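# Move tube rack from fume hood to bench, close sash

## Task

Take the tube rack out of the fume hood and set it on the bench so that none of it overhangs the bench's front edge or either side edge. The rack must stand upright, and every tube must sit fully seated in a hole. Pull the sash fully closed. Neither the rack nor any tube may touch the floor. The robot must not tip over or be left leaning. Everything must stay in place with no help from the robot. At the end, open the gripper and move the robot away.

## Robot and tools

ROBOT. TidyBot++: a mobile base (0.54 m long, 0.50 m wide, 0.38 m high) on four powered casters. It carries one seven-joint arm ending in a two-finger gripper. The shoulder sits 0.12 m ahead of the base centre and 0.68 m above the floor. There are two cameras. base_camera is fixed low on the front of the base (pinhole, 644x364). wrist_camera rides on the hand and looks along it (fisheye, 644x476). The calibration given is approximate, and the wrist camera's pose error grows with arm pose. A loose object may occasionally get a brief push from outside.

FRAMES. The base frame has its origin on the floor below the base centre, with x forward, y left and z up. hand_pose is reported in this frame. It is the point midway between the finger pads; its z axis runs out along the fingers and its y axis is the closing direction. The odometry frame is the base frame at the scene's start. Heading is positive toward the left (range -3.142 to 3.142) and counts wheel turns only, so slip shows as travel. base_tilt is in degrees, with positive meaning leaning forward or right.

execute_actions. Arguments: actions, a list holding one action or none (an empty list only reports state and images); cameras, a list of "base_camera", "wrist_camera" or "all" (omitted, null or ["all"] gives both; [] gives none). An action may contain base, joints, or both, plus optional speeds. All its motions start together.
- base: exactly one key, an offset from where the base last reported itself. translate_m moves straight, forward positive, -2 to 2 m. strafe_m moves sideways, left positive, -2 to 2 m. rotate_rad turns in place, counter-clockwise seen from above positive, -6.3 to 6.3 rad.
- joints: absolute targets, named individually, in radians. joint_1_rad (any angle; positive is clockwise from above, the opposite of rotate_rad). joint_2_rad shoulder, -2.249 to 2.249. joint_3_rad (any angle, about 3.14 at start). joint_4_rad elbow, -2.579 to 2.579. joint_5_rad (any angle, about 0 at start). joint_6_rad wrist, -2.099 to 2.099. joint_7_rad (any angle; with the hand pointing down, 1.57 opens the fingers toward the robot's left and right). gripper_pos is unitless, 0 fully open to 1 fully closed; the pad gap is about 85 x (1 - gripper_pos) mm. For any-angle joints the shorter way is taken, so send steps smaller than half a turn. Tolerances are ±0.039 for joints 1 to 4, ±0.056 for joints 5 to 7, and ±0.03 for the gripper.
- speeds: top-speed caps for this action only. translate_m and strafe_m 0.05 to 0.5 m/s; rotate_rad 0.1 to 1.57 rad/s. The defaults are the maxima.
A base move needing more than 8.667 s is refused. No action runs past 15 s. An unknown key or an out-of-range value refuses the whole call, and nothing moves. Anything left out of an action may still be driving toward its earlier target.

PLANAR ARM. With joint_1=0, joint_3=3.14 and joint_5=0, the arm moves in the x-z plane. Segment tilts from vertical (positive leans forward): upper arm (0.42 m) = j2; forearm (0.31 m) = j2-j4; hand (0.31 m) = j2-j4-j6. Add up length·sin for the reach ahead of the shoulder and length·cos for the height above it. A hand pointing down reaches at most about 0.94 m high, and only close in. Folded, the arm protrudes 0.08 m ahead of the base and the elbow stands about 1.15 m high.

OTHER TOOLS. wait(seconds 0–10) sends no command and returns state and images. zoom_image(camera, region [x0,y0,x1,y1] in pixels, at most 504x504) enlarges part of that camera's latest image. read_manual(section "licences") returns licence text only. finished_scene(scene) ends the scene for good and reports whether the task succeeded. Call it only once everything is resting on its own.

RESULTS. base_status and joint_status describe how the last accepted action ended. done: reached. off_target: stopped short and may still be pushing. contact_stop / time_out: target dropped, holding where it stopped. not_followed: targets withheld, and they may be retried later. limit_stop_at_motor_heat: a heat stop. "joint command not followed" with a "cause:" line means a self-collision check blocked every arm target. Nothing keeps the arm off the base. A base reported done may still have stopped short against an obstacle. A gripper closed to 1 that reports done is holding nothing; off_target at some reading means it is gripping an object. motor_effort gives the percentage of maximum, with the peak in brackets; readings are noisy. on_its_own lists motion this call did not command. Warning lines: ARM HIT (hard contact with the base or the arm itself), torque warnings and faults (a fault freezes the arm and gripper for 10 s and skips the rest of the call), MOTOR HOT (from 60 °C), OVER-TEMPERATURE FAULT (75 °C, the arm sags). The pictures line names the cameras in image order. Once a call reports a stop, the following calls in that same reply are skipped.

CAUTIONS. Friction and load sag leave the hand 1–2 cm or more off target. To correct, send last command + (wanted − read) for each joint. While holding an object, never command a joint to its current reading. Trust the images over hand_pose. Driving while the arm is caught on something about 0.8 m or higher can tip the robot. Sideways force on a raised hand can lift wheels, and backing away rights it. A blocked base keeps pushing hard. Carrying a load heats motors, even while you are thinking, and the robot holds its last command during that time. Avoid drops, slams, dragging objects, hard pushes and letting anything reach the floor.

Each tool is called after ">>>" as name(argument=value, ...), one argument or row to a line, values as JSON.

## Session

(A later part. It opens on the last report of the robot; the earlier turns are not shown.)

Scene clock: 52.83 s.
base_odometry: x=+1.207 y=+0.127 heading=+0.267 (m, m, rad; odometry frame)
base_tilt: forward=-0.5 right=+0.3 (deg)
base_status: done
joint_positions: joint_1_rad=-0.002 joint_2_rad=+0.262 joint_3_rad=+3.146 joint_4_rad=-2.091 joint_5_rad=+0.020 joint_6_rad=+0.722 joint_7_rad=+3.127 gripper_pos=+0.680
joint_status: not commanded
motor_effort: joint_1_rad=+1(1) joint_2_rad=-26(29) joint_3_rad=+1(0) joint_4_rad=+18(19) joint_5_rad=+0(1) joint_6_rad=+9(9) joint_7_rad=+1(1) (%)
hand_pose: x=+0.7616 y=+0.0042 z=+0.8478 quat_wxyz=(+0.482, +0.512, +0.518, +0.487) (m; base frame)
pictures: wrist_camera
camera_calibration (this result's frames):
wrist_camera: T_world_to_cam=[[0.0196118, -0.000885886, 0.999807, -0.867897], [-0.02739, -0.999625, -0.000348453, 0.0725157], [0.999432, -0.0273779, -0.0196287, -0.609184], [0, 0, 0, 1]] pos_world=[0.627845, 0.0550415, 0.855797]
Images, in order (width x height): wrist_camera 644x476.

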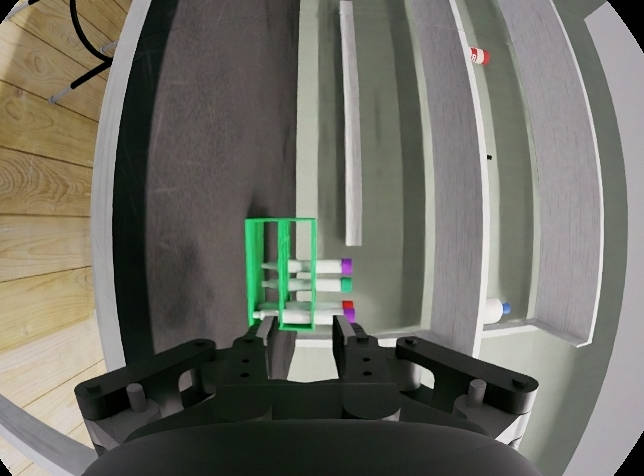

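>>> execute_actions(
  actions=[
    {"base": {"translate_m": -0.6}, "joints": {"joint_2_rad": -0.036, "joint_4_rad": -0.59, "joint_6_rad": -1.03, "joint_7_rad": 1.54, "gripper_pos": 1.0}},
  ],
  cameras=[],
)

>>> execute_actions(
  actions=[
    {"base": {"rotate_rad": -1.57}},
  ],
  cameras=[],
)

>>> execute_actions(
  actions=[
    {"base": {"translate_m": 0.85}},
  ],
)

Scene clock: 57.20 s.
base_odometry: x=+0.628 y=-0.032 heading=+0.268 (m, m, rad; odometry frame)
base_tilt: forward=-0.6 right=+0.3 (deg)
base_status: done
joint_positions: joint_1_rad=-0.002 joint_2_rad=-0.033 joint_3_rad=+3.146 joint_4_rad=-0.600 joint_5_rad=+0.020 joint_6_rad=-1.001 joint_7_rad=+1.572 gripper_pos=+0.999
joint_status: all done
motor_effort: joint_1_rad=+1(0) joint_2_rad=-13(33) joint_3_rad=+1(0) joint_4_rad=+15(24) joint_5_rad=+0(1) joint_6_rad=+9(8) joint_7_rad=+1(1) (%)
hand_pose: x=+0.5852 y=-0.0050 z=+1.3685 quat_wxyz=(+0.011, +0.706, -0.003, +0.708) (m; base frame)
pictures: none
No camera images: the call's "cameras" was empty. Leave "cameras" out to get every camera's image.

Scene clock: 59.50 s.
base_odometry: x=+0.628 y=-0.032 heading=-1.301 (m, m, rad; odometry frame)
base_tilt: forward=-0.5 right=+0.3 (deg)
base_status: done
joint_positions: joint_1_rad=-0.002 joint_2_rad=-0.033 joint_3_rad=+3.146 joint_4_rad=-0.600 joint_5_rad=+0.018 joint_6_rad=-1.001 joint_7_rad=+1.572 gripper_pos=+0.999
joint_status: not commanded
motor_effort: joint_1_rad=+1(2) joint_2_rad=-14(18) joint_3_rad=+1(1) joint_4_rad=+15(17) joint_5_rad=+0(1) joint_6_rad=+9(9) joint_7_rad=+1(1) (%)
hand_pose: x=+0.5853 y=-0.0047 z=+1.3684 quat_wxyz=(+0.010, +0.706, -0.003, +0.708) (m; base frame)
pictures: none
No camera images: the call's "cameras" was empty. Leave "cameras" out to get every camera's image.

Scene clock: 62.57 s.
base_odometry: x=+0.854 y=-0.852 heading=-1.302 (m, m, rad; odometry frame)
base_tilt: forward=-0.5 right=+0.3 (deg)
base_status: done
joint_positions: joint_1_rad=-0.002 joint_2_rad=-0.033 joint_3_rad=+3.146 joint_4_rad=-0.598 joint_5_rad=+0.018 joint_6_rad=-1.003 joint_7_rad=+1.572 gripper_pos=+0.999
joint_status: not commanded
motor_effort: joint_1_rad=+0(2) joint_2_rad=-13(17) joint_3_rad=+1(2) joint_4_rad=+15(17) joint_5_rad=+0(0) joint_6_rad=+8(9) joint_7_rad=+1(1) (%)
hand_pose: x=+0.5849 y=-0.0047 z=+1.3686 quat_wxyz=(+0.010, +0.706, -0.003, +0.708) (m; base frame)
pictures: base_camera, wrist_camera
camera_calibration (this result's frames):
wrist_camera: T_world_to_cam=[[-0.0584001, -0.998253, 0.00899891, 0.0118631], [-0.0355652, -0.0069281, -0.999343, 1.43564], [0.99766, -0.0586818, -0.0350984, -0.400535], [0, 0, 0, 1]] pos_world=[0.451349, -0.00171542, 1.42054]
Images, in order (width x height): base_camera 644x364, wrist_camera 644x476.

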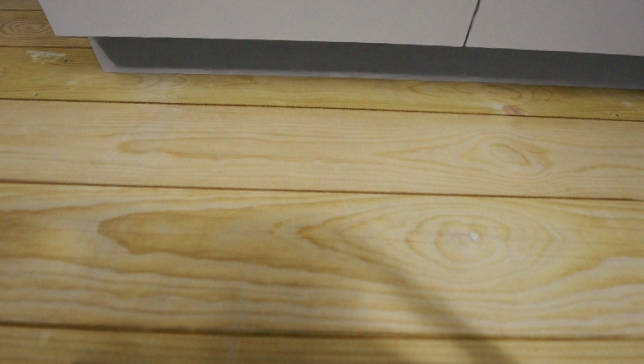

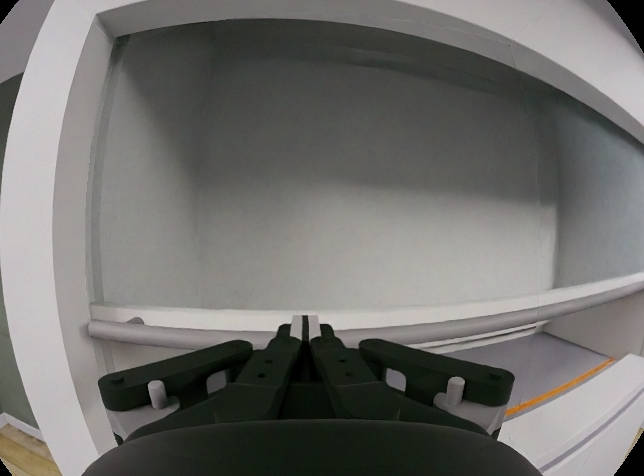

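>>> execute_actions(
  actions=[
    {"base": {"translate_m": 0.12}, "joints": {"joint_2_rad": -0.115, "joint_4_rad": -0.80, "joint_6_rad": -0.86}, "speeds": {"translate_m": 0.2}},
  ],
  cameras=["wrist_camera"],
)

Scene clock: 65.70 s.
base_odometry: x=+0.885 y=-0.968 heading=-1.303 (m, m, rad; odometry frame)
base_tilt: forward=-0.5 right=+0.3 (deg)
base_status: done
joint_positions: joint_1_rad=-0.002 joint_2_rad=-0.100 joint_3_rad=+3.146 joint_4_rad=-0.796 joint_5_rad=+0.018 joint_6_rad=-0.891 joint_7_rad=+1.572 gripper_pos=+0.999
joint_status: all done
motor_effort: joint_1_rad=+0(1) joint_2_rad=-12(17) joint_3_rad=+1(2) joint_4_rad=+18(19) joint_5_rad=+0(0) joint_6_rad=+9(9) joint_7_rad=+1(1) (%)
hand_pose: x=+0.5897 y=-0.0045 z=+1.3368 quat_wxyz=(+0.010, +0.713, -0.002, +0.701) (m; base frame)
pictures: wrist_camera
camera_calibration (this result's frames):
wrist_camera: T_world_to_cam=[[-0.0570031, -0.99831, 0.0113408, 0.00864644], [-0.0541153, -0.008253, -0.998501, 1.41384], [0.996906, -0.0575313, -0.0535534, -0.381355], [0, 0, 0, 1]] pos_world=[0.457178, -0.00163965, 1.39119]
Images, in order (width x height): wrist_camera 644x476.

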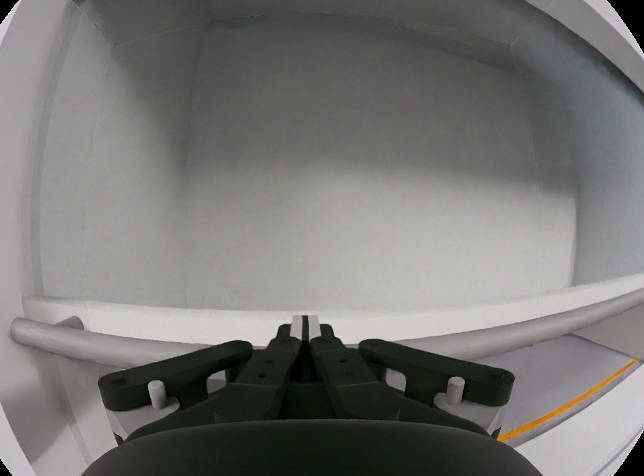

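>>> execute_actions(
  actions=[
    {"base": {"translate_m": 0.06}, "speeds": {"translate_m": 0.1}},
  ],
  cameras=[],
)

>>> execute_actions(
  actions=[
    {"joints": {"joint_2_rad": -0.20, "joint_4_rad": -1.05, "joint_6_rad": -0.72}},
  ],
  cameras=["wrist_camera"],
)

Scene clock: 67.37 s.
base_odometry: x=+0.901 y=-1.026 heading=-1.304 (m, m, rad; odometry frame)
base_tilt: forward=-0.6 right=+0.3 (deg)
base_status: done
joint_positions: joint_1_rad=-0.002 joint_2_rad=-0.108 joint_3_rad=+3.146 joint_4_rad=-0.796 joint_5_rad=+0.018 joint_6_rad=-0.889 joint_7_rad=+1.572 gripper_pos=+0.999
joint_status: not commanded
motor_effort: joint_1_rad=+1(0) joint_2_rad=-12(17) joint_3_rad=+1(2) joint_4_rad=+17(19) joint_5_rad=+0(0) joint_6_rad=+8(9) joint_7_rad=+1(1) (%)
hand_pose: x=+0.5847 y=-0.0045 z=+1.3408 quat_wxyz=(+0.010, +0.710, -0.002, +0.705) (m; base frame)
pictures: none
No camera images: the call's "cameras" was empty. Leave "cameras" out to get every camera's image.

Scene clock: 68.67 s.
base_odometry: x=+0.901 y=-1.026 heading=-1.304 (m, m, rad; odometry frame)
base_tilt: forward=-0.5 right=+0.3 (deg)
base_status: not commanded
joint_positions: joint_1_rad=-0.002 joint_2_rad=-0.195 joint_3_rad=+3.146 joint_4_rad=-1.008 joint_5_rad=+0.018 joint_6_rad=-0.717 joint_7_rad=+1.572 gripper_pos=+0.999
joint_status: joint_4_rad off_target (ended at -1.008, target -1.050); the others done
motor_effort: joint_1_rad=+1(0) joint_2_rad=-8(13) joint_3_rad=+1(1) joint_4_rad=+14(17) joint_5_rad=+0(0) joint_6_rad=+4(9) joint_7_rad=+1(1) (%)
hand_pose: x=+0.5768 y=-0.0041 z=+1.3236 quat_wxyz=(+0.010, +0.692, +0.000, +0.722) (m; base frame)
pictures: wrist_camera
camera_calibration (this result's frames):
wrist_camera: T_world_to_cam=[[-0.0554567, -0.99841, 0.0101213, 0.00925184], [0.00311714, -0.01031, -0.999942, 1.36889], [0.998456, -0.0554219, 0.00368394, -0.445781], [0, 0, 0, 1]] pos_world=[0.441339, -0.00135573, 1.37036]
Images, in order (width x height): wrist_camera 644x476.

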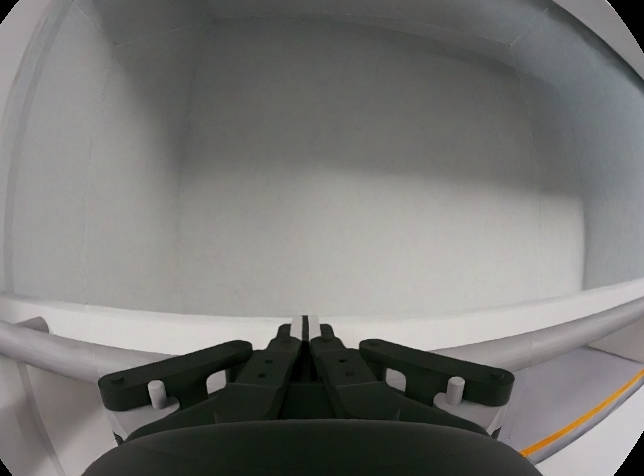

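>>> execute_actions(
  actions=[
    {"base": {"translate_m": 0.015}, "joints": {"joint_2_rad": -0.24, "joint_4_rad": -1.30, "joint_6_rad": -0.62}, "speeds": {"translate_m": 0.1}},
  ],
  cameras=["wrist_camera"],
)

Scene clock: 70.20 s.
base_odometry: x=+0.905 y=-1.041 heading=-1.305 (m, m, rad; odometry frame)
base_tilt: forward=-0.5 right=+0.3 (deg)
base_status: done
joint_positions: joint_1_rad=+0.000 joint_2_rad=-0.266 joint_3_rad=+3.146 joint_4_rad=-1.174 joint_5_rad=+0.018 joint_6_rad=-0.527 joint_7_rad=+1.572 gripper_pos=+0.999
joint_status: joint_4_rad off_target (ended at -1.174, target -1.300); joint_6_rad off_target (ended at -0.527, target -0.620); the others done
motor_effort: joint_1_rad=-2(3) joint_2_rad=+0(8) joint_3_rad=-3(4) joint_4_rad=-1(14) joint_5_rad=-2(2) joint_6_rad=-10(10) joint_7_rad=+1(1) (%)
hand_pose: x=+0.5647 y=-0.0041 z=+1.3232 quat_wxyz=(+0.010, +0.658, +0.000, +0.753) (m; base frame)
pictures: wrist_camera
camera_calibration (this result's frames):
wrist_camera: T_world_to_cam=[[-0.0553358, -0.998443, 0.00706225, 0.0125536], [0.0970369, -0.0124173, -0.995203, 1.30915], [0.993741, -0.0543851, 0.0975729, -0.555222], [0, 0, 0, 1]] pos_world=[0.425406, -0.00140565, 1.35695]
Images, in order (width x height): wrist_camera 644x476.

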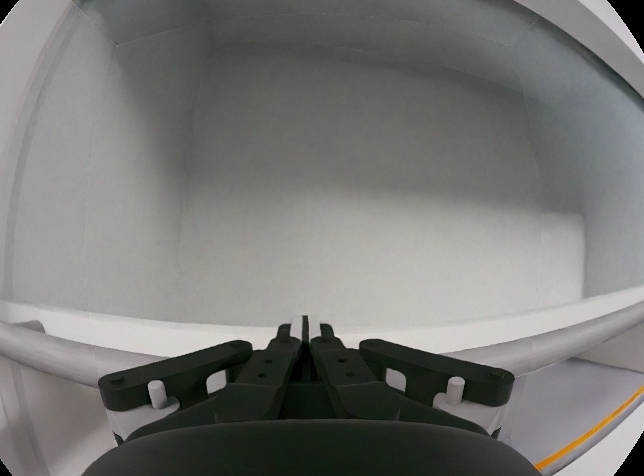

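>>> execute_actions(
  actions=[
    {"joints": {"joint_2_rad": -0.04, "joint_4_rad": -1.15, "joint_6_rad": -0.97}},
  ],
  cameras=["wrist_camera"],
)

Scene clock: 72.47 s.
base_odometry: x=+0.905 y=-1.041 heading=-1.305 (m, m, rad; odometry frame)
base_tilt: forward=-0.6 right=+0.3 (deg)
base_status: not commanded
joint_positions: joint_1_rad=+0.000 joint_2_rad=-0.205 joint_3_rad=+3.145 joint_4_rad=-0.993 joint_5_rad=+0.016 joint_6_rad=-0.790 joint_7_rad=+1.571 gripper_pos=+0.999
joint_status: joint_2_rad off_target (ended at -0.205, target -0.040); joint_4_rad off_target (ended at -0.993, target -1.150); joint_6_rad off_target (ended at -0.790, target -0.970)
motor_effort: joint_1_rad=+2(1) joint_2_rad=+17(16) joint_3_rad=+3(4) joint_4_rad=-11(13) joint_5_rad=+1(2) joint_6_rad=-13(17) joint_7_rad=+1(1) (%)
hand_pose: x=+0.5676 y=-0.0041 z=+1.3132 quat_wxyz=(+0.009, +0.710, -0.001, +0.704) (m; base frame)
pictures: wrist_camera
camera_calibration (this result's frames):
wrist_camera: T_world_to_cam=[[-0.0550468, -0.998433, 0.0100616, 0.00864433], [-0.0456582, -0.00754931, -0.998929, 1.3848], [0.997439, -0.0554472, -0.0451711, -0.371848], [0, 0, 0, 1]] pos_world=[0.434599, -0.00153281, 1.36644]
Images, in order (width x height): wrist_camera 644x476.

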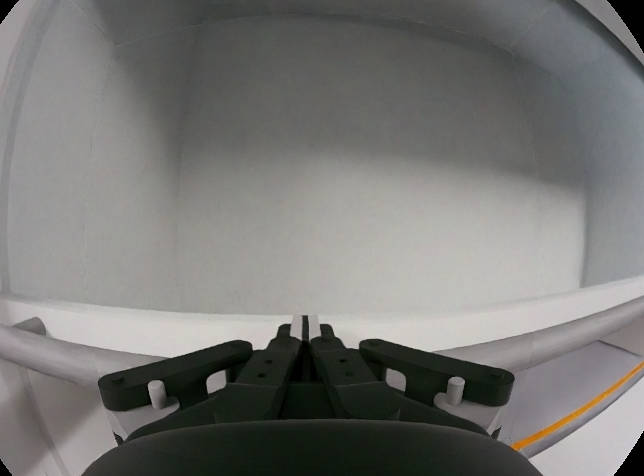

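>>> execute_actions(
  actions=[
    {"joints": {"joint_2_rad": -0.115, "joint_4_rad": -1.456, "joint_6_rad": -0.735}},
  ],
  cameras=[],
)

Scene clock: 74.83 s.
base_odometry: x=+0.905 y=-1.040 heading=-1.305 (m, m, rad; odometry frame)
base_tilt: forward=-0.6 right=+0.3 (deg)
base_status: not commanded
joint_positions: joint_1_rad=+0.001 joint_2_rad=-0.277 joint_3_rad=+3.145 joint_4_rad=-1.306 joint_5_rad=+0.016 joint_6_rad=-0.600 joint_7_rad=+1.571 gripper_pos=+0.999
joint_status: joint_2_rad off_target (ended at -0.277, target -0.115); joint_4_rad off_target (ended at -1.306, target -1.456); joint_6_rad off_target (ended at -0.600, target -0.735)
motor_effort: joint_1_rad=+1(3) joint_2_rad=+21(26) joint_3_rad=+2(3) joint_4_rad=-6(19) joint_5_rad=+1(2) joint_6_rad=-7(20) joint_7_rad=+1(1) (%)
hand_pose: x=+0.5841 y=-0.0040 z=+1.2306 quat_wxyz=(+0.009, +0.727, +0.000, +0.686) (m; base frame)
pictures: none
No camera images: the call's "cameras" was empty. Leave "cameras" out to get every camera's image.

>>> execute_actions(
  actions=[
    {"joints": {"joint_2_rad": -0.215, "joint_4_rad": -1.845, "joint_6_rad": -0.40}},
  ],
  cameras=["wrist_camera"],
)

Scene clock: 77.40 s.
base_odometry: x=+0.905 y=-1.040 heading=-1.305 (m, m, rad; odometry frame)
base_tilt: forward=-0.6 right=+0.3 (deg)
base_status: not commanded
joint_positions: joint_1_rad=+0.003 joint_2_rad=-0.367 joint_3_rad=+3.147 joint_4_rad=-1.709 joint_5_rad=+0.016 joint_6_rad=-0.277 joint_7_rad=+1.569 gripper_pos=+0.999
joint_status: joint_2_rad off_target (ended at -0.367, target -0.215); joint_4_rad off_target (ended at -1.709, target -1.845); joint_6_rad off_target (ended at -0.277, target -0.400)
motor_effort: joint_1_rad=-2(4) joint_2_rad=+21(23) joint_3_rad=-1(5) joint_4_rad=-1(20) joint_5_rad=+0(1) joint_6_rad=-6(22) joint_7_rad=+1(2) (%)
hand_pose: x=+0.5852 y=-0.0045 z=+1.1308 quat_wxyz=(+0.008, +0.724, +0.000, +0.690) (m; base frame)
pictures: wrist_camera
camera_calibration (this result's frames):
wrist_camera: T_world_to_cam=[[-0.0521184, -0.998571, 0.0118283, 0.00731975], [-0.086246, -0.00729929, -0.996247, 1.22417], [0.99491, -0.052943, -0.0857423, -0.350254], [0, 0, 0, 1]] pos_world=[0.454432, -0.00229866, 1.18945]
Images, in order (width x height): wrist_camera 644x476.

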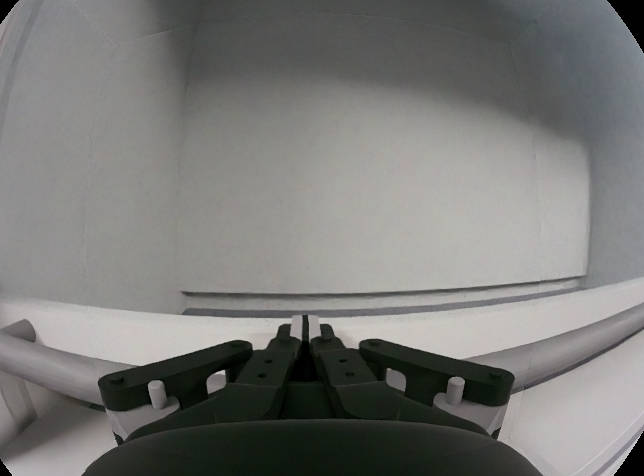

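>>> execute_actions(
  actions=[
    {"joints": {"joint_2_rad": -0.24, "joint_4_rad": -2.09, "joint_6_rad": -0.17}},
  ],
  cameras=[],
)

>>> execute_actions(
  actions=[
    {"joints": {"joint_2_rad": -0.235, "joint_4_rad": -2.20, "joint_6_rad": -0.06}},
  ],
  cameras=["wrist_camera"],
)

Scene clock: 79.83 s.
base_odometry: x=+0.905 y=-1.040 heading=-1.305 (m, m, rad; odometry frame)
base_tilt: forward=-0.6 right=+0.3 (deg)
base_status: not commanded
joint_positions: joint_1_rad=+0.005 joint_2_rad=-0.389 joint_3_rad=+3.149 joint_4_rad=-1.937 joint_5_rad=+0.016 joint_6_rad=-0.025 joint_7_rad=+1.569 gripper_pos=+0.999
joint_status: joint_2_rad off_target (ended at -0.389, target -0.240); joint_4_rad off_target (ended at -1.937, target -2.090); joint_6_rad off_target (ended at -0.025, target -0.170)
motor_effort: joint_1_rad=-4(4) joint_2_rad=+21(24) joint_3_rad=-5(5) joint_4_rad=-3(16) joint_5_rad=+0(0) joint_6_rad=-9(18) joint_7_rad=+1(2) (%)
hand_pose: x=+0.5850 y=-0.0051 z=+1.0775 quat_wxyz=(+0.008, +0.708, +0.000, +0.706) (m; base frame)
pictures: none
No camera images: the call's "cameras" was empty. Leave "cameras" out to get every camera's image.

Scene clock: 81.63 s.
base_odometry: x=+0.905 y=-1.040 heading=-1.305 (m, m, rad; odometry frame)
base_tilt: forward=-0.6 right=+0.3 (deg)
base_status: not commanded
joint_positions: joint_1_rad=+0.006 joint_2_rad=-0.387 joint_3_rad=+3.149 joint_4_rad=-2.034 joint_5_rad=+0.016 joint_6_rad=+0.076 joint_7_rad=+1.569 gripper_pos=+0.999
joint_status: joint_2_rad off_target (ended at -0.387, target -0.235); joint_4_rad off_target (ended at -2.034, target -2.200); joint_6_rad off_target (ended at +0.076, target -0.060)
motor_effort: joint_1_rad=-3(4) joint_2_rad=+15(25) joint_3_rad=-5(5) joint_4_rad=-5(13) joint_5_rad=+1(1) joint_6_rad=-11(16) joint_7_rad=+1(2) (%)
hand_pose: x=+0.5849 y=-0.0055 z=+1.0479 quat_wxyz=(+0.008, +0.707, -0.001, +0.707) (m; base frame)
pictures: wrist_camera
camera_calibration (this result's frames):
wrist_camera: T_world_to_cam=[[-0.0526134, -0.998572, 0.00927041, 0.0102861], [-0.0376264, -0.00729436, -0.999265, 1.11622], [0.997906, -0.0529236, -0.0371889, -0.409719], [0, 0, 0, 1]] pos_world=[0.451402, -0.00327032, 1.10006]
Images, in order (width x height): wrist_camera 644x476.

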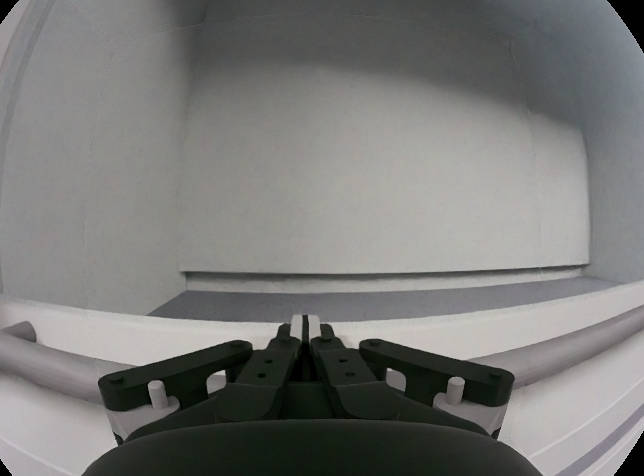

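>>> execute_actions(
  actions=[
    {"joints": {"joint_2_rad": -0.21, "joint_4_rad": -2.29, "joint_6_rad": 0.0}},
  ],
  cameras=["wrist_camera"],
)

Scene clock: 83.07 s.
base_odometry: x=+0.905 y=-1.040 heading=-1.305 (m, m, rad; odometry frame)
base_tilt: forward=-0.6 right=+0.3 (deg)
base_status: not commanded
joint_positions: joint_1_rad=+0.007 joint_2_rad=-0.379 joint_3_rad=+3.150 joint_4_rad=-2.106 joint_5_rad=+0.013 joint_6_rad=+0.145 joint_7_rad=+1.569 gripper_pos=+0.999
joint_status: joint_2_rad off_target (ended at -0.379, target -0.210); joint_4_rad off_target (ended at -2.106, target -2.290); joint_6_rad off_target (ended at +0.145, target +0.000)
motor_effort: joint_1_rad=-5(5) joint_2_rad=+20(21) joint_3_rad=-5(6) joint_4_rad=-12(14) joint_5_rad=+1(1) joint_6_rad=-16(18) joint_7_rad=+2(1) (%)
hand_pose: x=+0.5854 y=-0.0058 z=+1.0204 quat_wxyz=(+0.007, +0.711, -0.002, +0.703) (m; base frame)
pictures: wrist_camera
camera_calibration (this result's frames):
wrist_camera: T_world_to_cam=[[-0.0530304, -0.998572, 0.0063858, 0.0134333], [-0.0494227, -0.00376242, -0.998771, 1.09524], [0.997369, -0.0532808, -0.0491527, -0.398735], [0, 0, 0, 1]] pos_world=[0.452528, -0.00371011, 1.07421]
Images, in order (width x height): wrist_camera 644x476.

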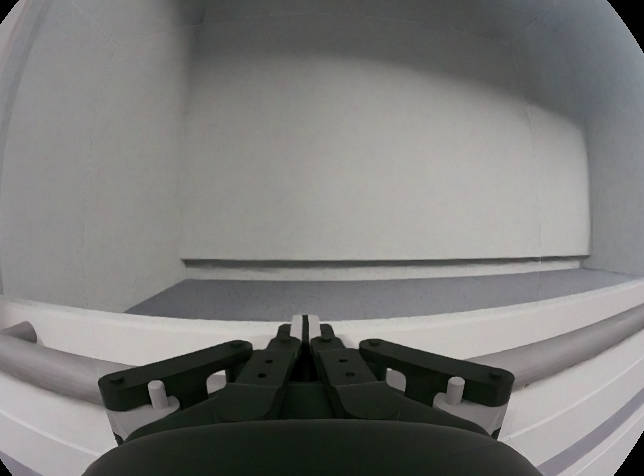

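>>> execute_actions(
  actions=[
    {"joints": {"joint_2_rad": -0.18, "joint_4_rad": -2.35, "joint_6_rad": 0.0}},
  ],
  cameras=[],
)

Scene clock: 83.97 s.
base_odometry: x=+0.905 y=-1.040 heading=-1.305 (m, m, rad; odometry frame)
base_tilt: forward=-0.6 right=+0.3 (deg)
base_status: not commanded
joint_positions: joint_1_rad=+0.007 joint_2_rad=-0.377 joint_3_rad=+3.150 joint_4_rad=-2.115 joint_5_rad=+0.011 joint_6_rad=+0.165 joint_7_rad=+1.569 gripper_pos=+0.999
joint_status: joint_2_rad off_target (ended at -0.377, target -0.180); joint_4_rad off_target (ended at -2.115, target -2.350); joint_6_rad off_target (ended at +0.165, target +0.000)
motor_effort: joint_1_rad=-4(4) joint_2_rad=+24(24) joint_3_rad=-6(6) joint_4_rad=-19(19) joint_5_rad=+2(2) joint_6_rad=-20(20) joint_7_rad=+2(2) (%)
hand_pose: x=+0.5853 y=-0.0059 z=+1.0202 quat_wxyz=(+0.006, +0.708, -0.003, +0.707) (m; base frame)
pictures: none
No camera images: the call's "cameras" was empty. Leave "cameras" out to get every camera's image.

It's bottomed out. Lift off and back away.

>>> execute_actions(
  actions=[
    {"joints": {"joint_2_rad": -0.39, "joint_4_rad": -2.0, "joint_6_rad": 0.08}},
  ],
  cameras=[],
)

>>> execute_actions(
  actions=[
    {"base": {"translate_m": -0.4}},
  ],
  cameras=["wrist_camera"],
)

Scene clock: 85.77 s.
base_odometry: x=+0.905 y=-1.040 heading=-1.305 (m, m, rad; odometry frame)
base_tilt: forward=-0.5 right=+0.3 (deg)
base_status: not commanded
joint_positions: joint_1_rad=+0.005 joint_2_rad=-0.373 joint_3_rad=+3.149 joint_4_rad=-2.013 joint_5_rad=+0.011 joint_6_rad=+0.098 joint_7_rad=+1.569 gripper_pos=+0.999
joint_status: all done
motor_effort: joint_1_rad=+0(5) joint_2_rad=-9(24) joint_3_rad=+1(5) joint_4_rad=+24(27) joint_5_rad=+0(2) joint_6_rad=+8(21) joint_7_rad=+1(2) (%)
hand_pose: x=+0.5905 y=-0.0049 z=+1.0607 quat_wxyz=(+0.006, +0.697, -0.002, +0.717) (m; base frame)
pictures: none
No camera images: the call's "cameras" was empty. Leave "cameras" out to get every camera's image.

Scene clock: 88.03 s.
base_odometry: x=+0.800 y=-0.654 heading=-1.305 (m, m, rad; odometry frame)
base_tilt: forward=-0.5 right=+0.3 (deg)
base_status: done
joint_positions: joint_1_rad=+0.005 joint_2_rad=-0.388 joint_3_rad=+3.149 joint_4_rad=-2.011 joint_5_rad=+0.011 joint_6_rad=+0.098 joint_7_rad=+1.569 gripper_pos=+0.999
joint_status: not commanded
motor_effort: joint_1_rad=+1(2) joint_2_rad=-9(12) joint_3_rad=+1(2) joint_4_rad=+24(25) joint_5_rad=+0(0) joint_6_rad=+9(9) joint_7_rad=+1(1) (%)
hand_pose: x=+0.5849 y=-0.0048 z=+1.0690 quat_wxyz=(+0.006, +0.691, -0.002, +0.723) (m; base frame)
pictures: wrist_camera
camera_calibration (this result's frames):
wrist_camera: T_world_to_cam=[[-0.0515687, -0.998665, 0.0030639, 0.0168033], [0.00730555, -0.00344514, -0.999967, 1.11183], [0.998643, -0.0515446, 0.00747346, -0.457102], [0, 0, 0, 1]] pos_world=[0.449225, -0.00294987, 1.11515]
Images, in order (width x height): wrist_camera 644x476.

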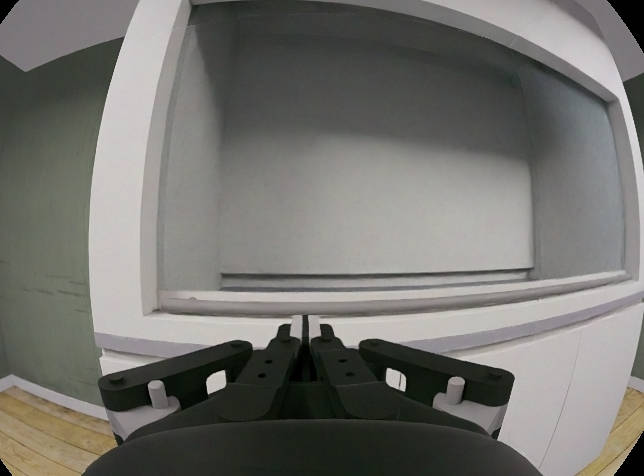

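>>> execute_actions(
  actions=[
    {"joints": {"joint_1_rad": -1.9}},
  ],
  cameras=["wrist_camera"],
)

Scene clock: 91.20 s.
base_odometry: x=+0.800 y=-0.654 heading=-1.305 (m, m, rad; odometry frame)
base_tilt: forward=-0.6 right=+0.3 (deg)
base_status: not commanded
joint_positions: joint_1_rad=-1.884 joint_2_rad=-0.388 joint_3_rad=+3.149 joint_4_rad=-2.011 joint_5_rad=+0.011 joint_6_rad=+0.098 joint_7_rad=+1.569 gripper_pos=+0.999
joint_status: all done
motor_effort: joint_1_rad=+0(2) joint_2_rad=-8(8) joint_3_rad=+1(2) joint_4_rad=+24(24) joint_5_rad=+0(0) joint_6_rad=+9(8) joint_7_rad=+1(1) (%)
hand_pose: x=-0.0224 y=+0.4439 z=+1.0690 quat_wxyz=(-0.582, +0.406, +0.559, +0.429) (m; base frame)
pictures: wrist_camera
camera_calibration (this result's frames):
wrist_camera: T_world_to_cam=[[0.964526, 0.26397, 0.00306407, -0.104112], [0.000982431, 0.00801756, -0.999967, 1.11258], [-0.263986, 0.964498, 0.00747381, -0.306849], [0, 0, 0, 1]] pos_world=[0.0183219, 0.314518, 1.11515]
Images, in order (width x height): wrist_camera 644x476.

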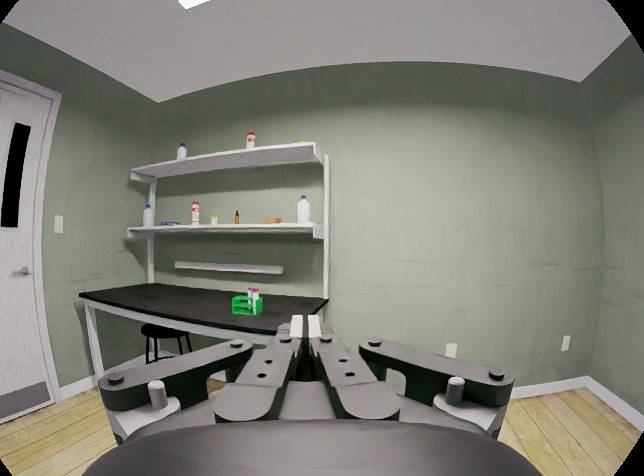

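>>> finished_scene(
  scene=1,
)

The scene is finished: the task was done.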